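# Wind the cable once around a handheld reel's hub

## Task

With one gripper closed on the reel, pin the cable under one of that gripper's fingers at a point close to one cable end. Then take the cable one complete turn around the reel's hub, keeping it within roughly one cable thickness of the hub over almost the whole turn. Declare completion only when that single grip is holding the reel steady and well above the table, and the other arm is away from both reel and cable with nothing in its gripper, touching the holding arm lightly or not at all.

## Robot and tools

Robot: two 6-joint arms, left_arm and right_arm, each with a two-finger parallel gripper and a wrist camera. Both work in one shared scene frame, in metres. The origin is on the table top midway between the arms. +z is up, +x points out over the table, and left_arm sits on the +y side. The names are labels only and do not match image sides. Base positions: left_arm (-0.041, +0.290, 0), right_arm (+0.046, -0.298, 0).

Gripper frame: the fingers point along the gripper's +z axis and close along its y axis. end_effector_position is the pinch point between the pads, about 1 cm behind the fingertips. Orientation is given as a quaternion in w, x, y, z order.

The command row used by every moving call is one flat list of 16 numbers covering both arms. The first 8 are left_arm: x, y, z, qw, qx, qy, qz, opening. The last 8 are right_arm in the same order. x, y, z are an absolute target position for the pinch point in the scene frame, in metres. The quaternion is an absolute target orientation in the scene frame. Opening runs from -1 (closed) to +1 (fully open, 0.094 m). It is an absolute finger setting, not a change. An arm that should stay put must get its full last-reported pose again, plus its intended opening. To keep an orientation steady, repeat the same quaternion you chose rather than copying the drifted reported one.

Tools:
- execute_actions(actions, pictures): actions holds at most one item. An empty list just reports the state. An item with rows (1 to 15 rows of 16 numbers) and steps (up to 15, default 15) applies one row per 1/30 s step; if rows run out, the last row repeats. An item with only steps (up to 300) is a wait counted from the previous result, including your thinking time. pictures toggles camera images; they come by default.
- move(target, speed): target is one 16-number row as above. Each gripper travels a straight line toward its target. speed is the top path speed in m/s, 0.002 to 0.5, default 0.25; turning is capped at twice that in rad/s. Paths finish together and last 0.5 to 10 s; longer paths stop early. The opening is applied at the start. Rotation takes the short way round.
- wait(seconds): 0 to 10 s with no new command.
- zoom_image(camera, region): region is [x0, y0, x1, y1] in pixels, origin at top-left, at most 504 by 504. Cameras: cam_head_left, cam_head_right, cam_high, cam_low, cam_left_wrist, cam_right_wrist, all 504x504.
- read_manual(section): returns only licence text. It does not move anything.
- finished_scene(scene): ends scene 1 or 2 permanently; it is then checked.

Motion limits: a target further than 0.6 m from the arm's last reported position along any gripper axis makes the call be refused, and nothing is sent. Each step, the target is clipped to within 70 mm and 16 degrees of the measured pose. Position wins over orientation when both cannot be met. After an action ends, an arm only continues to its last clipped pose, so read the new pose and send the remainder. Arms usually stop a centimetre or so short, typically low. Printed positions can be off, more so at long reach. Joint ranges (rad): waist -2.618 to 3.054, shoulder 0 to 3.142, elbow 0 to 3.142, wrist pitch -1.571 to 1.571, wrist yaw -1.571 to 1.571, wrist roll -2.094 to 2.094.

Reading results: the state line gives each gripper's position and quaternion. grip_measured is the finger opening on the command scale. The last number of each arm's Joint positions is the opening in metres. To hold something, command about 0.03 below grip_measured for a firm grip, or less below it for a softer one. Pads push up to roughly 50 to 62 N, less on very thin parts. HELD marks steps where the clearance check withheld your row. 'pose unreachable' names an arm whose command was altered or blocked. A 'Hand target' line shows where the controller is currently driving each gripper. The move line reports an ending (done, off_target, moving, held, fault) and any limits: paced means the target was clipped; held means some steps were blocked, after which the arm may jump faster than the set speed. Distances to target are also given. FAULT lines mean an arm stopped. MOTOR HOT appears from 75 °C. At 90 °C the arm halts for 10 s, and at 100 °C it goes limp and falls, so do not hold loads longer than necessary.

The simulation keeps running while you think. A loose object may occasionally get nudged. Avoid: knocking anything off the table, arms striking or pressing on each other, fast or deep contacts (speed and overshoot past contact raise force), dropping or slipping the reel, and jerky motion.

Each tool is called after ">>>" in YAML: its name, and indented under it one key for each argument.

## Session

>>> execute_actions:
  actions: []

Scene clock: 0.00 s of 6000.00 s.
left_arm: end_effector_position=(+0.3903, +0.1185, +0.2334) grip_measured=+1.000 end_effector_quat_wxyz=(+0.272, -0.113, +0.714, -0.635) | right_arm: end_effector_position=(+0.4714, -0.2765, +0.2486) grip_measured=+1.000 end_effector_quat_wxyz=(-0.549, +0.700, -0.232, +0.393)
Joint positions: left_arm=[-0.195  1.694  0.895  0.722  0.941 -1.261  0.094] | right_arm=[-0.101  1.477  0.799  0.534 -0.913 -1.988  0.094]
Joint velocities: left_arm=[-0.012 -0.022 -0.012 -0.051 -0.037 -0.037  0.   ] | right_arm=[ 0.007 -0.002 -0.007 -0.022  0.022  0.037  0.   ]
Motor temperatures (°C, as the motors report them): left_arm=[27 31 31 29 28 28] | right_arm=[29 31 29 28 29 28]
Hand target (left_arm): +0.390, +0.118, +0.239; +0.279, -0.107, +0.712, -0.635
Hand target (right_arm): +0.471, -0.276, +0.247; -0.551, +0.701, -0.239, +0.385
camera_calibration (this result's frames):
cam_left_wrist: T_world_to_cam=[[-0.139241, -0.198602, 0.970139, -0.135942], [-0.974231, -0.148071, -0.170141, 0.470022], [0.17744, -0.96883, -0.172867, 0.202532], [0, 0, 0, 1]] pos_world=[0.403044, 0.238818, 0.246863]
cam_right_wrist: T_world_to_cam=[[-0.217792, 0.425263, 0.878475, 0.000179117], [0.134447, -0.878428, 0.458572, -0.373097], [0.96669, 0.217982, 0.13414, -0.326116], [0, 0, 0, 1]] pos_world=[0.365454, -0.256728, 0.21468]

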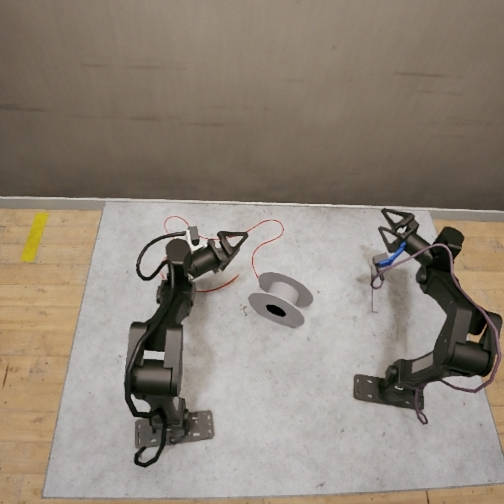

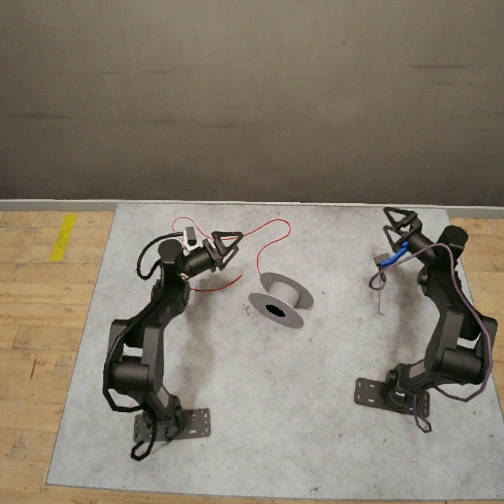

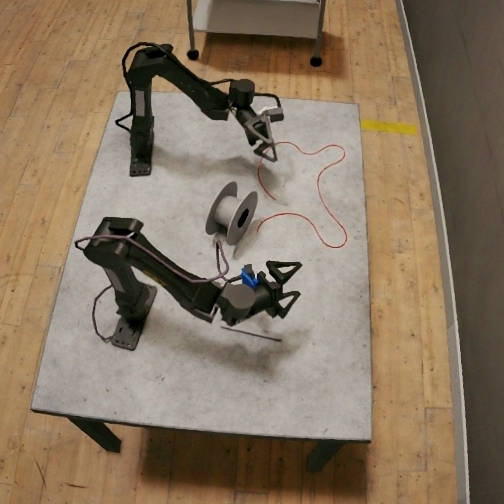

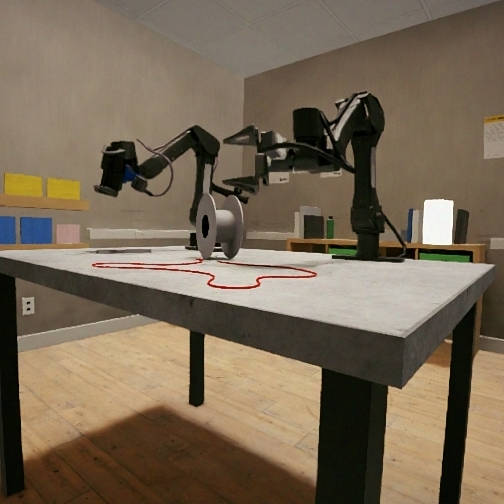

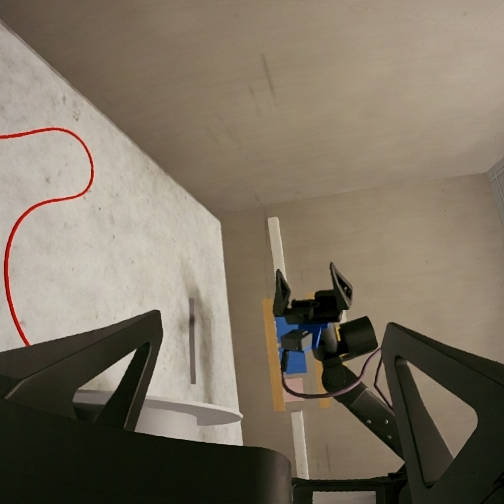

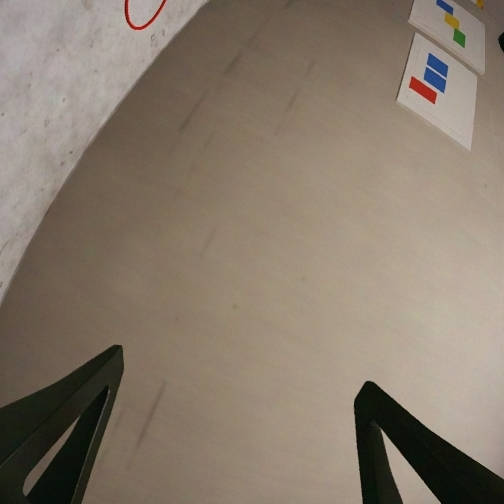

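>>> move:
  target: [0.33,0.27,0.2,0.1,0,0.99,0,0.1,0.33,-0.15,0.24,0,0.82,0.57,0.1,0]
  speed: 0.3

>>> move:
  target: [0.33,0.27,0.18,0.05,0,0.99,0,0.1,0.29,0.0,0.22,-0.05,0.82,0.57,0.08,0]

Scene clock: 17.93 s of 6000.00 s.
left_arm: end_effector_position=(+0.3301, +0.2726, +0.1952) grip_measured=+0.103 end_effector_quat_wxyz=(+0.099, -0.015, +0.995, -0.008) | right_arm: end_effector_position=(+0.3372, -0.1530, +0.2358) grip_measured=+0.003 end_effector_quat_wxyz=(+0.585, -0.629, -0.319, -0.399)
Joint positions: left_arm=[-0.178  1.791  1.802 -1.382  0.003 -0.078  0.052] | right_arm=[ 0.067  1.628  0.577  1.581 -1.562 -2.109  0.047]
Joint velocities: left_arm=[ 0.002 -0.007  0.022 -0.022 -0.066  0.007 -0.001] | right_arm=[-0.007 -0.007  0.002  0.007 -0.022 -0.037 -0.001]
Motor temperatures (°C, as the motors report them): left_arm=[27 33 32 31 28 28] | right_arm=[29 31 29 30 29 28]
Hand target (left_arm): +0.333, +0.270, +0.200; +0.103, -0.007, +0.995, -0.004
Hand target (right_arm): +0.330, -0.150, +0.237; +0.586, -0.627, -0.326, -0.397
Off the commanded pose (left_arm): 0.005 m, 2 deg.
Off the commanded pose (right_arm): 0.009 m, 85 deg; orientation clipped at the last step of the last action.
joint sent to its limit (right arm) — the command would take joint 4 (wrist pitch) past its upper limit, joint 5 (wrist yaw) past its lower limit and joint 6 (wrist roll) past its lower limit, so those joints were sent only as far as their limits.
After step 180, 7.80 s passed at rest.
move: off_target (right_arm); limits=paced
camera_calibration (this result's frames):
cam_left_wrist: T_world_to_cam=[[0.0588292, -0.997924, -0.0262205, 0.270411], [-0.978184, -0.062868, 0.198, 0.333974], [-0.199238, 0.0140002, -0.979851, 0.369891], [0, 0, 0, 1]] pos_world=[0.384476, 0.285668, 0.303402]
cam_right_wrist: T_world_to_cam=[[-0.944188, 0.117302, 0.307814, 0.262029], [0.216821, -0.482172, 0.848822, -0.29984], [0.247988, 0.868188, 0.429827, 0.0505645], [0, 0, 0, 1]] pos_world=[0.299877, -0.21921, 0.15212]

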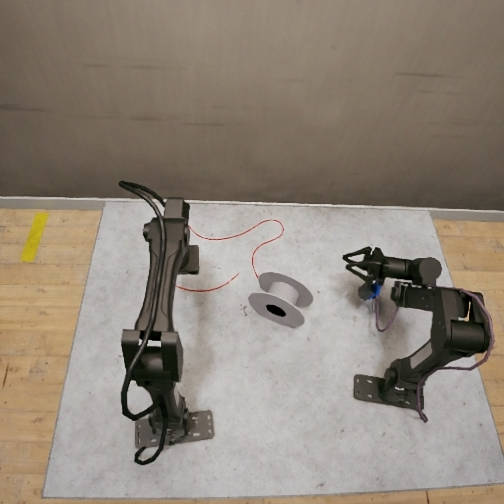

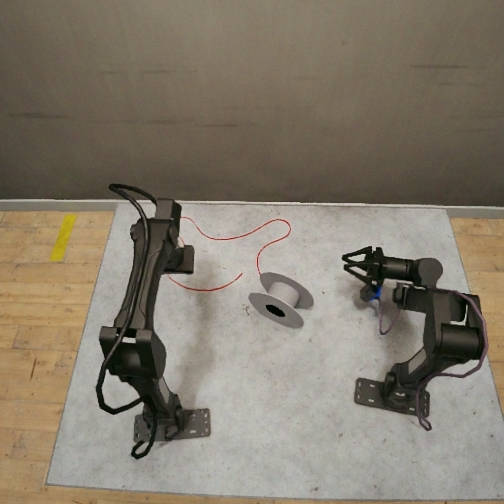

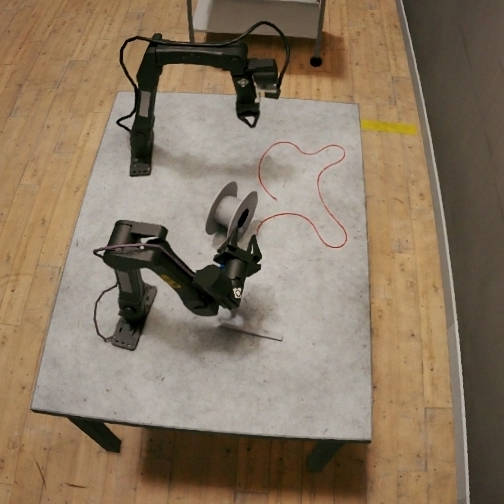

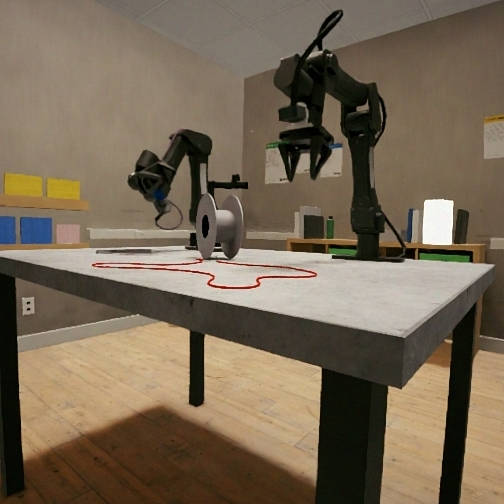

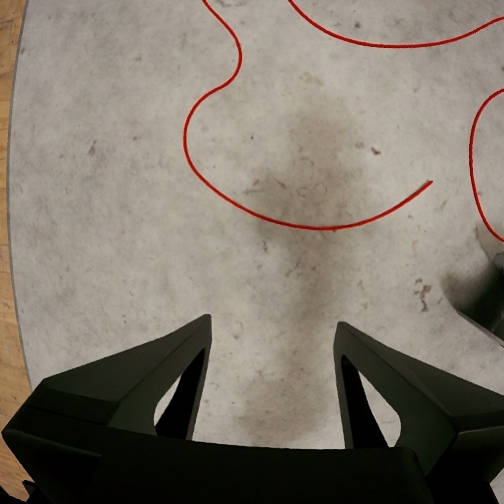

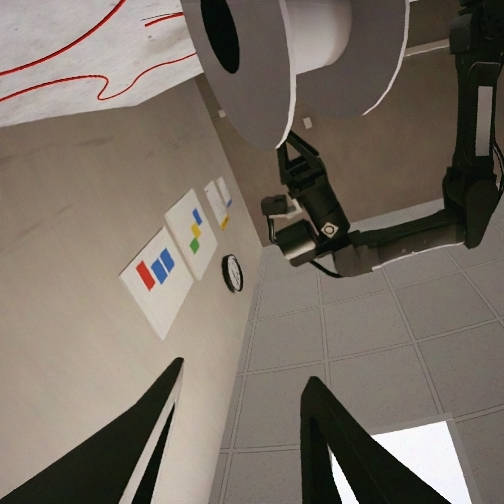

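Scene clock: 21.13 s of 6000.00 s.
left_arm: end_effector_position=(+0.3264, +0.2733, +0.1752) grip_measured=+0.103 end_effector_quat_wxyz=(+0.047, -0.009, +0.999, -0.003) | right_arm: end_effector_position=(+0.2878, -0.0047, +0.2226) grip_measured=+0.003 end_effector_quat_wxyz=(+0.668, -0.528, -0.468, -0.236)
Joint positions: left_arm=[-0.178  1.868  1.834 -1.442  0.    -0.066  0.052] | right_arm=[ 0.58   1.879  0.823  1.583 -1.564 -2.109  0.047]
Joint velocities: left_arm=[-0.007  0.007  0.007 -0.007 -0.007 -0.037 -0.001] | right_arm=[ 0.002 -0.007  0.002 -0.081 -0.037 -0.051 -0.002]
Motor temperatures (°C, as the motors report them): left_arm=[27 33 32 31 28 28] | right_arm=[29 31 30 30 29 28]
Hand target (left_arm): +0.330, +0.270, +0.180; +0.051, -0.001, +0.999, +0.000
Hand target (right_arm): +0.290, -0.001, +0.221; +0.671, -0.530, -0.467, -0.227
Off the commanded pose (left_arm): 0.007 m, 1 deg.
Off the commanded pose (right_arm): 0.006 m, 83 deg; orientation clipped at the last step of the last action.
joint sent to its limit (right arm) — the command would take joint 5 (wrist yaw) past its lower limit, so that joint was sent only as far as its limit.
move: off_target (right_arm); limits=paced
camera_calibration (this result's frames):
cam_left_wrist: T_world_to_cam=[[0.0439962, -0.99819, -0.041011, 0.278264], [-0.952753, -0.0542722, 0.298857, 0.306019], [-0.300542, 0.0259247, -0.953416, 0.374674], [0, 0, 0, 1]] pos_world=[0.391923, 0.284655, 0.277176]
cam_right_wrist: T_world_to_cam=[[-0.879069, -0.361517, 0.310715, 0.180416], [0.428022, -0.311663, 0.84833, -0.266264], [-0.209847, 0.878733, 0.42871, 0.0717163], [0, 0, 0, 1]] pos_world=[0.287614, -0.0807806, 0.139076]

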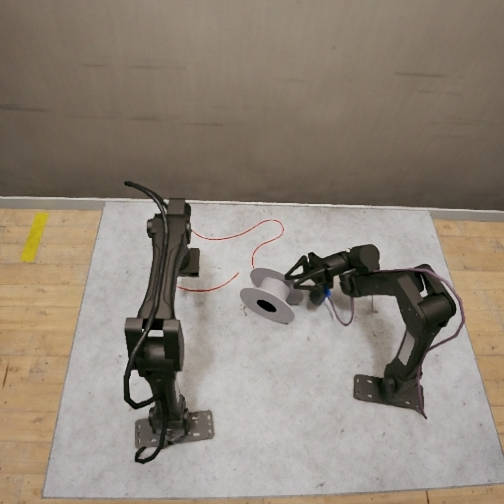

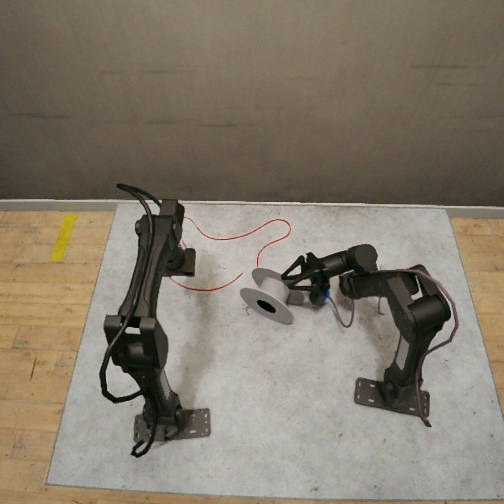

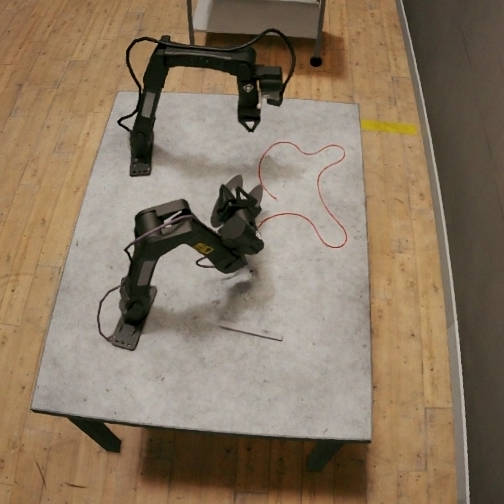

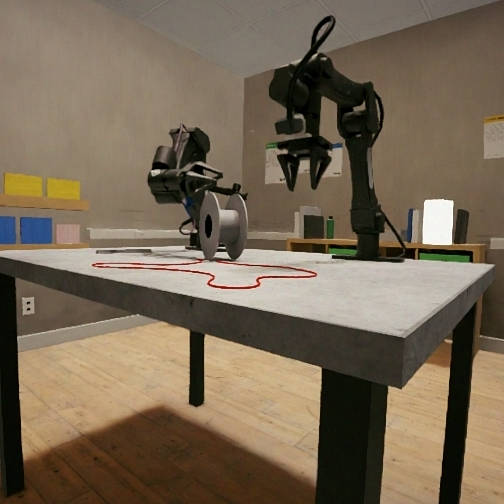

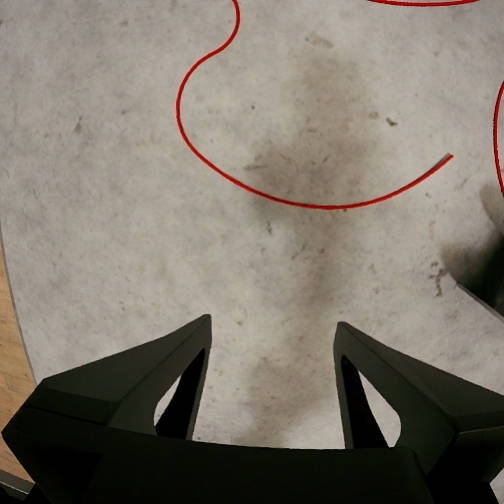

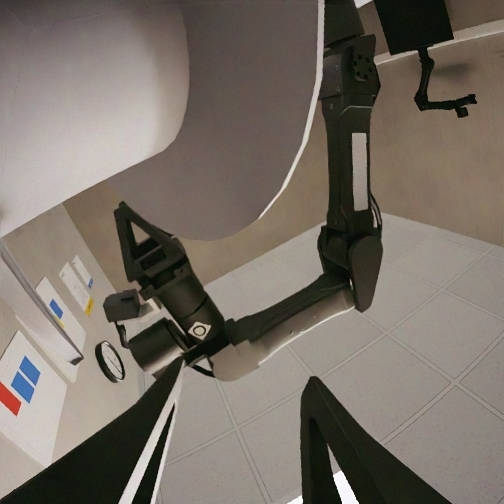

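>>> move:
  target: [0.33,0.27,0.18,0.05,0,0.99,0,0.1,0.45,-0.27,0.28,-0.55,0.70,-0.24,0.385,0]
  speed: 0.3

>>> move:
  target: [0.33,0.27,0.18,0.05,0,0.99,0,0.1,0.5,-0.3,0.3,0.707,0,0.707,0,0]
  speed: 0.4

Scene clock: 29.93 s of 6000.00 s.
left_arm: end_effector_position=(+0.3262, +0.2733, +0.1752) grip_measured=+0.103 end_effector_quat_wxyz=(+0.047, -0.008, +0.999, -0.003) | right_arm: end_effector_position=(+0.4501, -0.2665, +0.2721) grip_measured=+0.003 end_effector_quat_wxyz=(-0.540, +0.713, -0.230, +0.383)
Joint positions: left_arm=[-0.178  1.868  1.834 -1.443  0.    -0.065  0.052] | right_arm=[-0.092  1.344  0.832  0.31  -0.914 -2.036  0.047]
Joint velocities: left_arm=[-0.007 -0.017 -0.002  0.022 -0.007  0.066  0.   ] | right_arm=[ 0.007 -0.022  0.007 -0.037 -0.022 -0.125  0.002]
Motor temperatures (°C, as the motors report them): left_arm=[27 33 32 30 28 28] | right_arm=[29 32 30 30 29 28]
Hand target (left_arm): +0.330, +0.270, +0.180; +0.051, -0.000, +0.999, -0.000
Hand target (right_arm): +0.449, -0.270, +0.282; -0.537, +0.711, -0.233, +0.389
Off the commanded pose (left_arm): 0.007 m, 1 deg.
Off the commanded pose (right_arm): 0.009 m, 2 deg.
move: done
camera_calibration (this result's frames):
cam_left_wrist: T_world_to_cam=[[0.0428278, -0.998233, -0.0411869, 0.278705], [-0.952588, -0.0532296, 0.29957, 0.305381], [-0.301233, 0.0264043, -0.953185, 0.374654], [0, 0, 0, 1]] pos_world=[0.391824, 0.284575, 0.27711]
cam_right_wrist: T_world_to_cam=[[-0.20132, 0.442267, 0.873997, -0.0310353], [0.159405, -0.865579, 0.474725, -0.384419], [0.966468, 0.234891, 0.103759, -0.297975], [0, 0, 0, 1]] pos_world=[0.343014, -0.249027, 0.240535]

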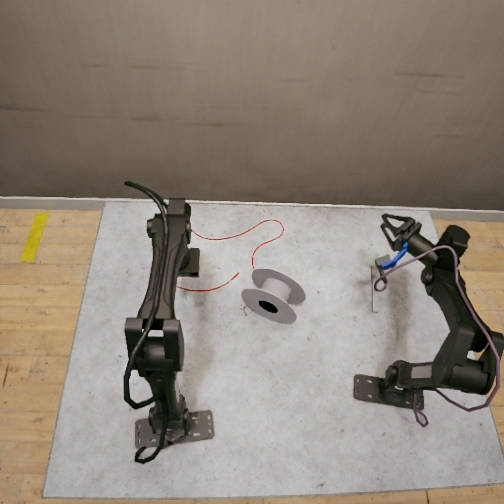

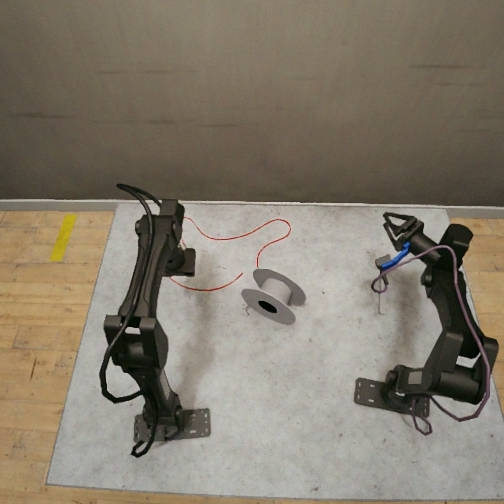

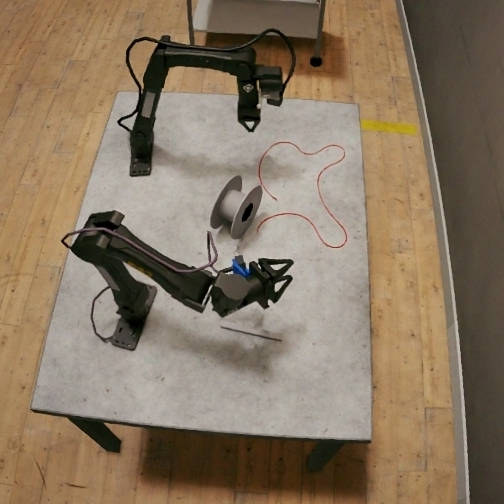

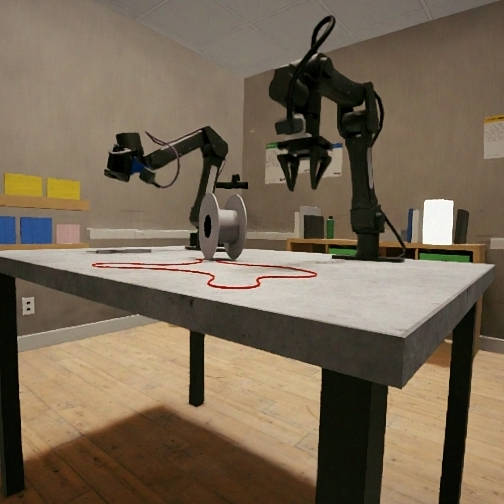

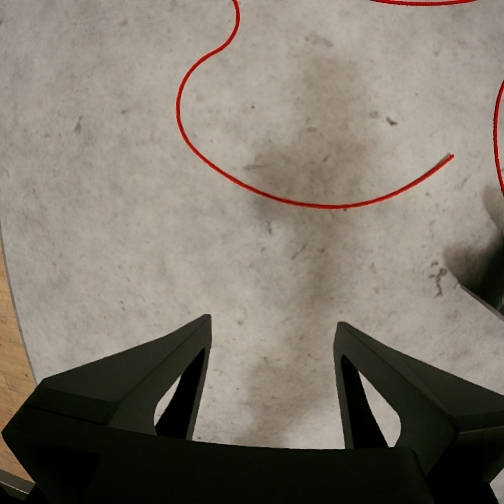

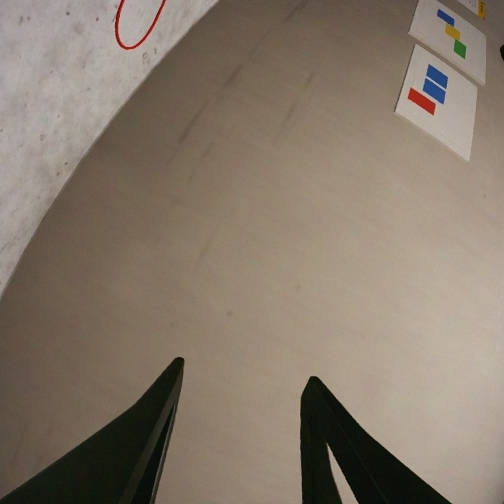

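Scene clock: 33.20 s of 6000.00 s.
left_arm: end_effector_position=(+0.3261, +0.2733, +0.1752) grip_measured=+0.103 end_effector_quat_wxyz=(+0.046, -0.008, +0.999, -0.003) | right_arm: end_effector_position=(+0.4994, -0.3032, +0.2882) grip_measured=+0.003 end_effector_quat_wxyz=(+0.698, -0.002, +0.716, -0.001)
Joint positions: left_arm=[-0.178  1.868  1.834 -1.443  0.    -0.065  0.052] | right_arm=[ 0.166  1.365  0.792  0.548 -0.023 -0.005  0.047]
Joint velocities: left_arm=[ 0.007 -0.007 -0.012  0.022  0.051  0.007 -0.001] | right_arm=[ 0.002  0.007 -0.002 -0.022  0.007  0.037 -0.   ]
Motor temperatures (°C, as the motors report them): left_arm=[27 33 32 30 28 28] | right_arm=[29 32 30 30 29 28]
Hand target (left_arm): +0.330, +0.270, +0.180; +0.051, -0.000, +0.999, -0.000
Hand target (right_arm): +0.498, -0.301, +0.302; +0.705, +0.002, +0.709, +0.001
Off the commanded pose (left_arm): 0.007 m, 1 deg.
Off the commanded pose (right_arm): 0.012 m, 1 deg.
move: off_target (right_arm)
camera_calibration (this result's frames):
cam_left_wrist: T_world_to_cam=[[0.0428121, -0.998232, -0.0412214, 0.278724], [-0.952474, -0.0532351, 0.299932, 0.305195], [-0.301596, 0.0264216, -0.953069, 0.374711], [0, 0, 0, 1]] pos_world=[0.391769, 0.284578, 0.277077]
cam_right_wrist: T_world_to_cam=[[0.00179198, -0.981299, 0.192482, -0.355617], [-0.468824, -0.170842, -0.866612, 0.47931], [0.88329, -0.0886873, -0.460362, -0.232669], [0, 0, 0, 1]] pos_world=[0.430864, -0.287714, 0.376714]

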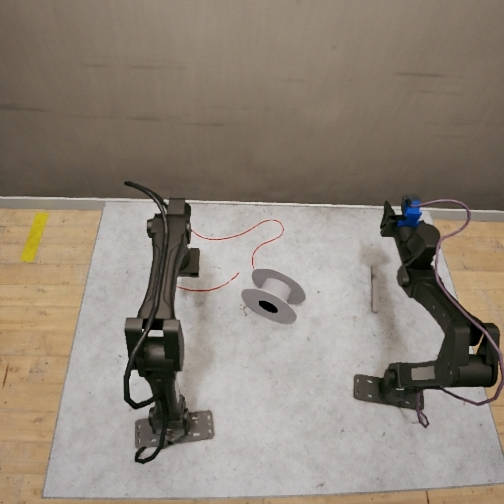

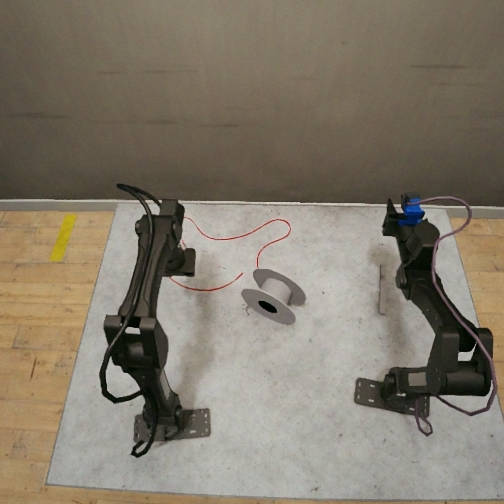

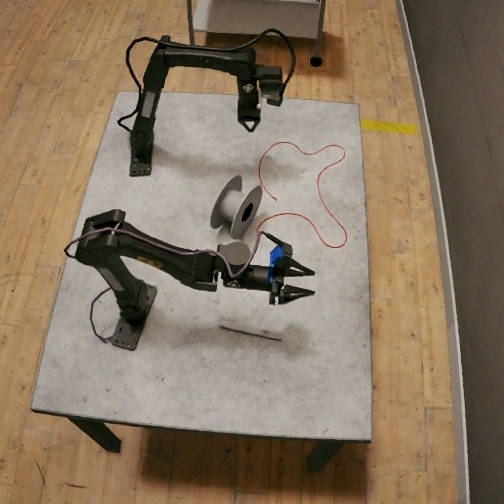

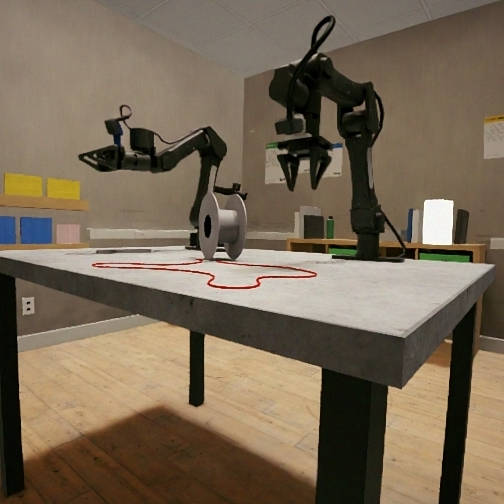

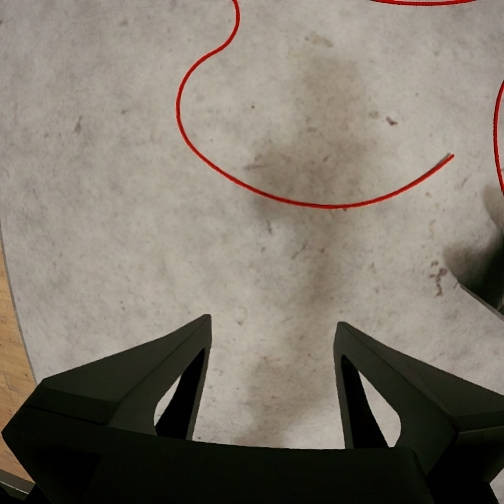

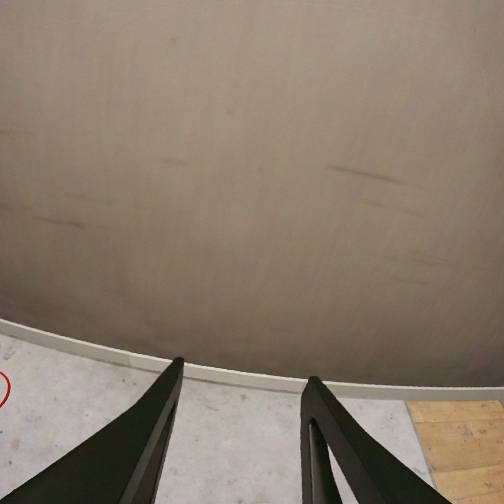

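>>> move:
  target: [0.33,0.27,0.18,0.05,0,0.99,0,0.1,0.36,-0.15,0.24,0.15,-0.3,0.94,0.05,0]
  speed: 0.4

>>> move:
  target: [0.3,0.32,0.18,0.05,0,0.99,0,0.1,0.35,-0.02,0.225,0.07,-0.57,0.82,0,0]

Scene clock: 43.13 s of 6000.00 s.
left_arm: end_effector_position=(+0.3261, +0.2733, +0.1752) grip_measured=+0.103 end_effector_quat_wxyz=(+0.046, -0.008, +0.999, -0.003) | right_arm: end_effector_position=(+0.3638, -0.1549, +0.2319) grip_measured=+0.003 end_effector_quat_wxyz=(+0.153, -0.299, +0.940, +0.053)
Joint positions: left_arm=[-0.178  1.868  1.834 -1.443  0.    -0.065  0.052] | right_arm=[ 0.568  1.623  1.727 -1.36  -0.082 -0.224  0.047]
Joint velocities: left_arm=[-0.007  0.017 -0.022 -0.066 -0.066 -0.037 -0.   ] | right_arm=[ 0.007  0.012 -0.002 -0.051  0.037  0.022 -0.   ]
Motor temperatures (°C, as the motors report them): left_arm=[27 33 33 30 28 28] | right_arm=[29 32 31 31 29 28]
Hand target (left_arm): +0.330, +0.270, +0.180; +0.051, -0.000, +0.999, -0.000
Hand target (right_arm): +0.363, -0.150, +0.236; +0.154, -0.307, +0.937, +0.059
Off the commanded pose (left_arm): 0.007 m, 1 deg.
Off the commanded pose (right_arm): 0.010 m, 0 deg.
After step 180, 1.50 s passed at rest.
move: done
camera_calibration (this result's frames):
cam_left_wrist: T_world_to_cam=[[0.0428121, -0.998232, -0.0412214, 0.278724], [-0.952474, -0.0532351, 0.299932, 0.305195], [-0.301596, 0.0264216, -0.953069, 0.374711], [0, 0, 0, 1]] pos_world=[0.391769, 0.284578, 0.277077]
cam_right_wrist: T_world_to_cam=[[0.713253, -0.698589, 0.0569558, -0.38259], [-0.698482, -0.701679, 0.140604, 0.160056], [-0.0582596, -0.140069, -0.988426, 0.331356], [0, 0, 0, 1]] pos_world=[0.403984, -0.108553, 0.326808]

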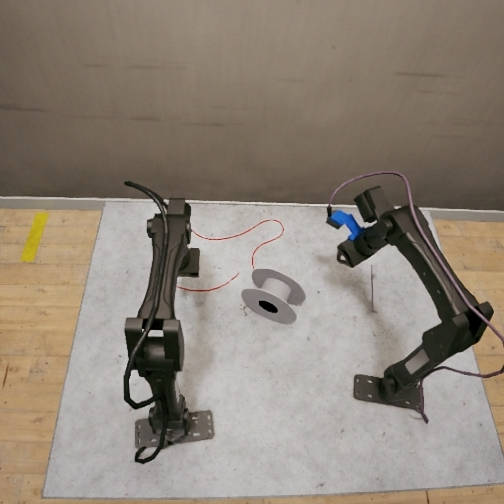

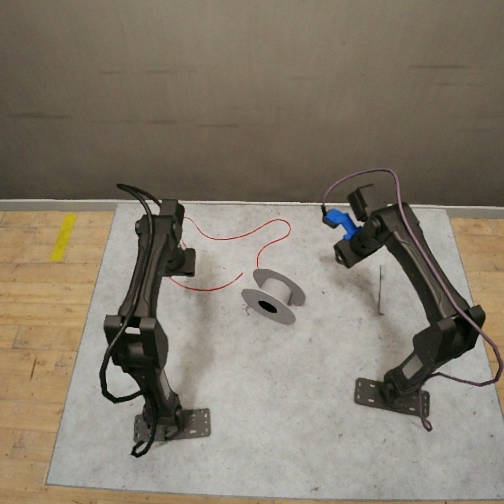

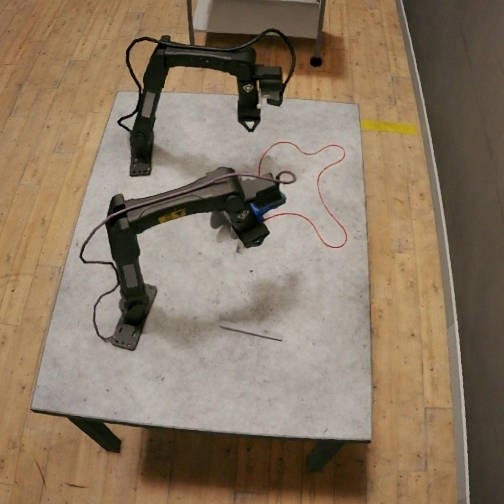

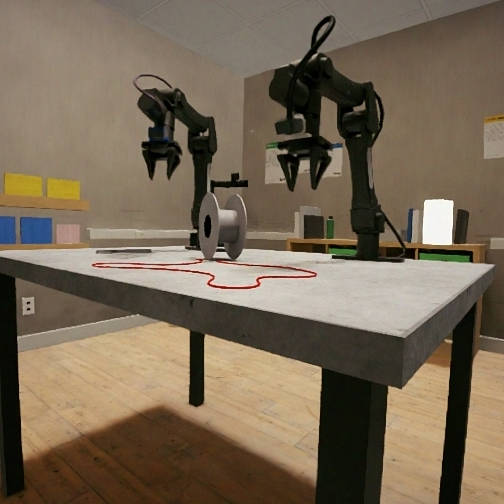

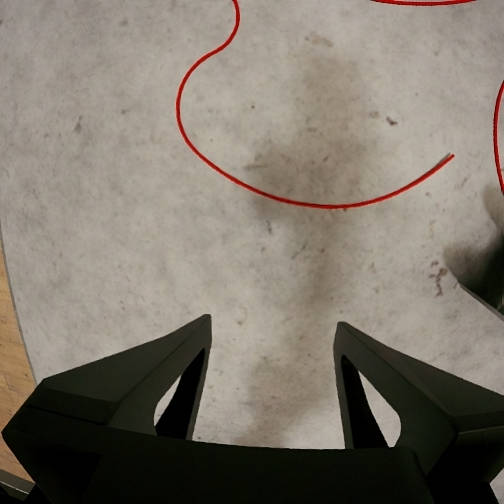

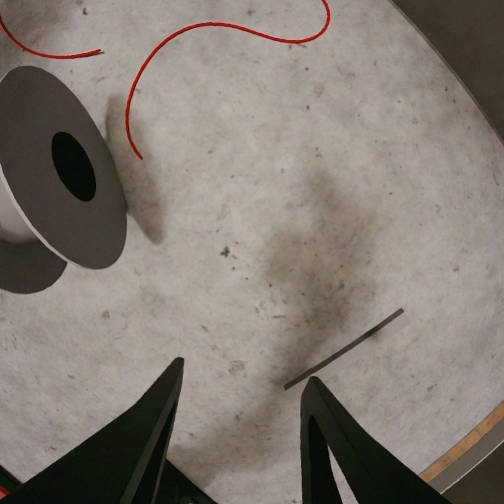

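Scene clock: 44.83 s of 6000.00 s.
left_arm: end_effector_position=(+0.3032, +0.3190, +0.1762) grip_measured=+0.103 end_effector_quat_wxyz=(+0.040, +0.001, +0.999, +0.002) | right_arm: end_effector_position=(+0.3489, -0.0202, +0.2247) grip_measured=+0.003 end_effector_quat_wxyz=(+0.111, -0.563, +0.819, +0.017)
Joint positions: left_arm=[-0.047  1.791  1.741 -1.44   0.003  0.084  0.052] | right_arm=[ 0.928  1.99   2.188 -1.545 -0.002 -0.464  0.047]
Joint velocities: left_arm=[-0.002 -0.002  0.002 -0.022 -0.051 -0.066  0.   ] | right_arm=[ 0.002  0.002  0.002  0.037  0.007 -0.051 -0.001]
Motor temperatures (°C, as the motors report them): left_arm=[27 33 32 30 28 28] | right_arm=[29 32 31 31 29 28]
Hand target (left_arm): +0.301, +0.321, +0.180; +0.051, +0.000, +0.999, -0.000
Hand target (right_arm): +0.350, -0.019, +0.225; +0.109, -0.567, +0.816, +0.012
Off the commanded pose (left_arm): 0.005 m, 1 deg.
Off the commanded pose (right_arm): 0.001 m, 5 deg.
joint sent to its limit (right arm) — the command would take joint 4 (wrist pitch) past its lower limit, so that joint was sent only as far as its limit.
move: off_target (right_arm)
camera_calibration (this result's frames):
cam_left_wrist: T_world_to_cam=[[0.0246561, -0.998363, -0.0516147, 0.332736], [-0.949475, -0.0395448, 0.31134, 0.27815], [-0.312871, 0.0413305, -0.948896, 0.365547], [0, 0, 0, 1]] pos_world=[0.370261, 0.328082, 0.277441]
cam_right_wrist: T_world_to_cam=[[0.97269, -0.187388, 0.136963, -0.375654], [-0.219157, -0.935822, 0.276056, 0.0426947], [0.0764436, -0.298533, -0.951333, 0.283769], [0, 0, 0, 1]] pos_world=[0.353059, 0.0542759, 0.309624]

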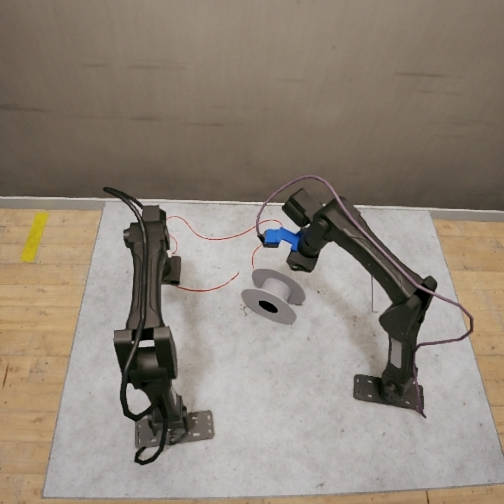

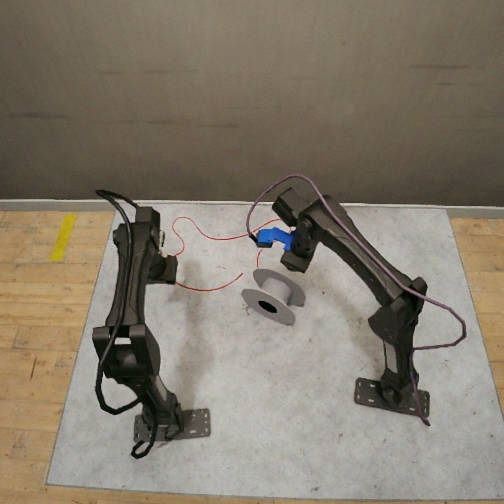

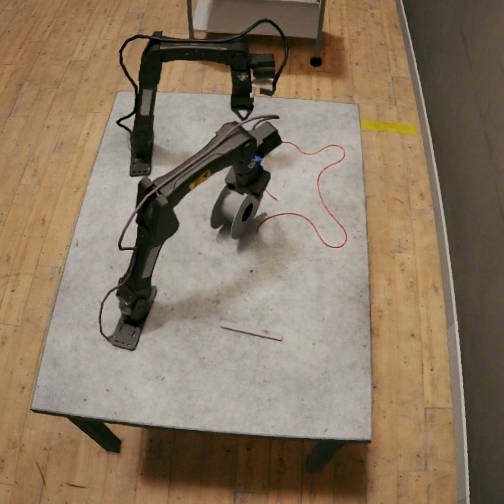

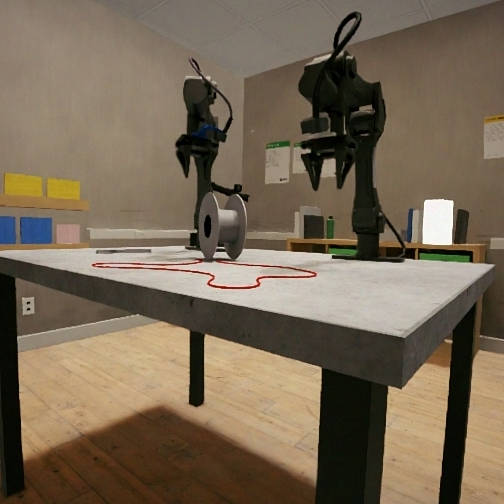

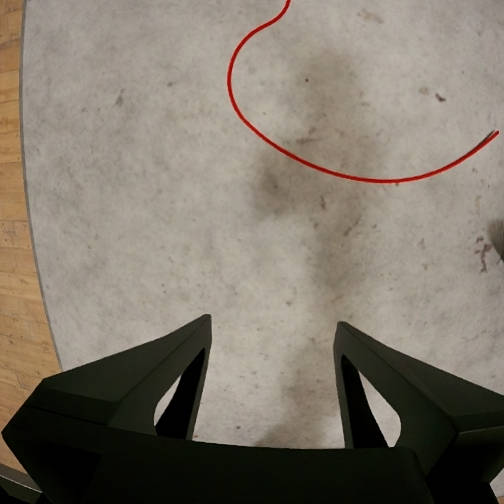

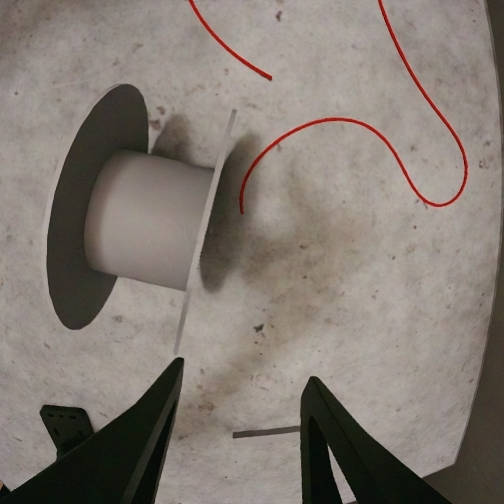

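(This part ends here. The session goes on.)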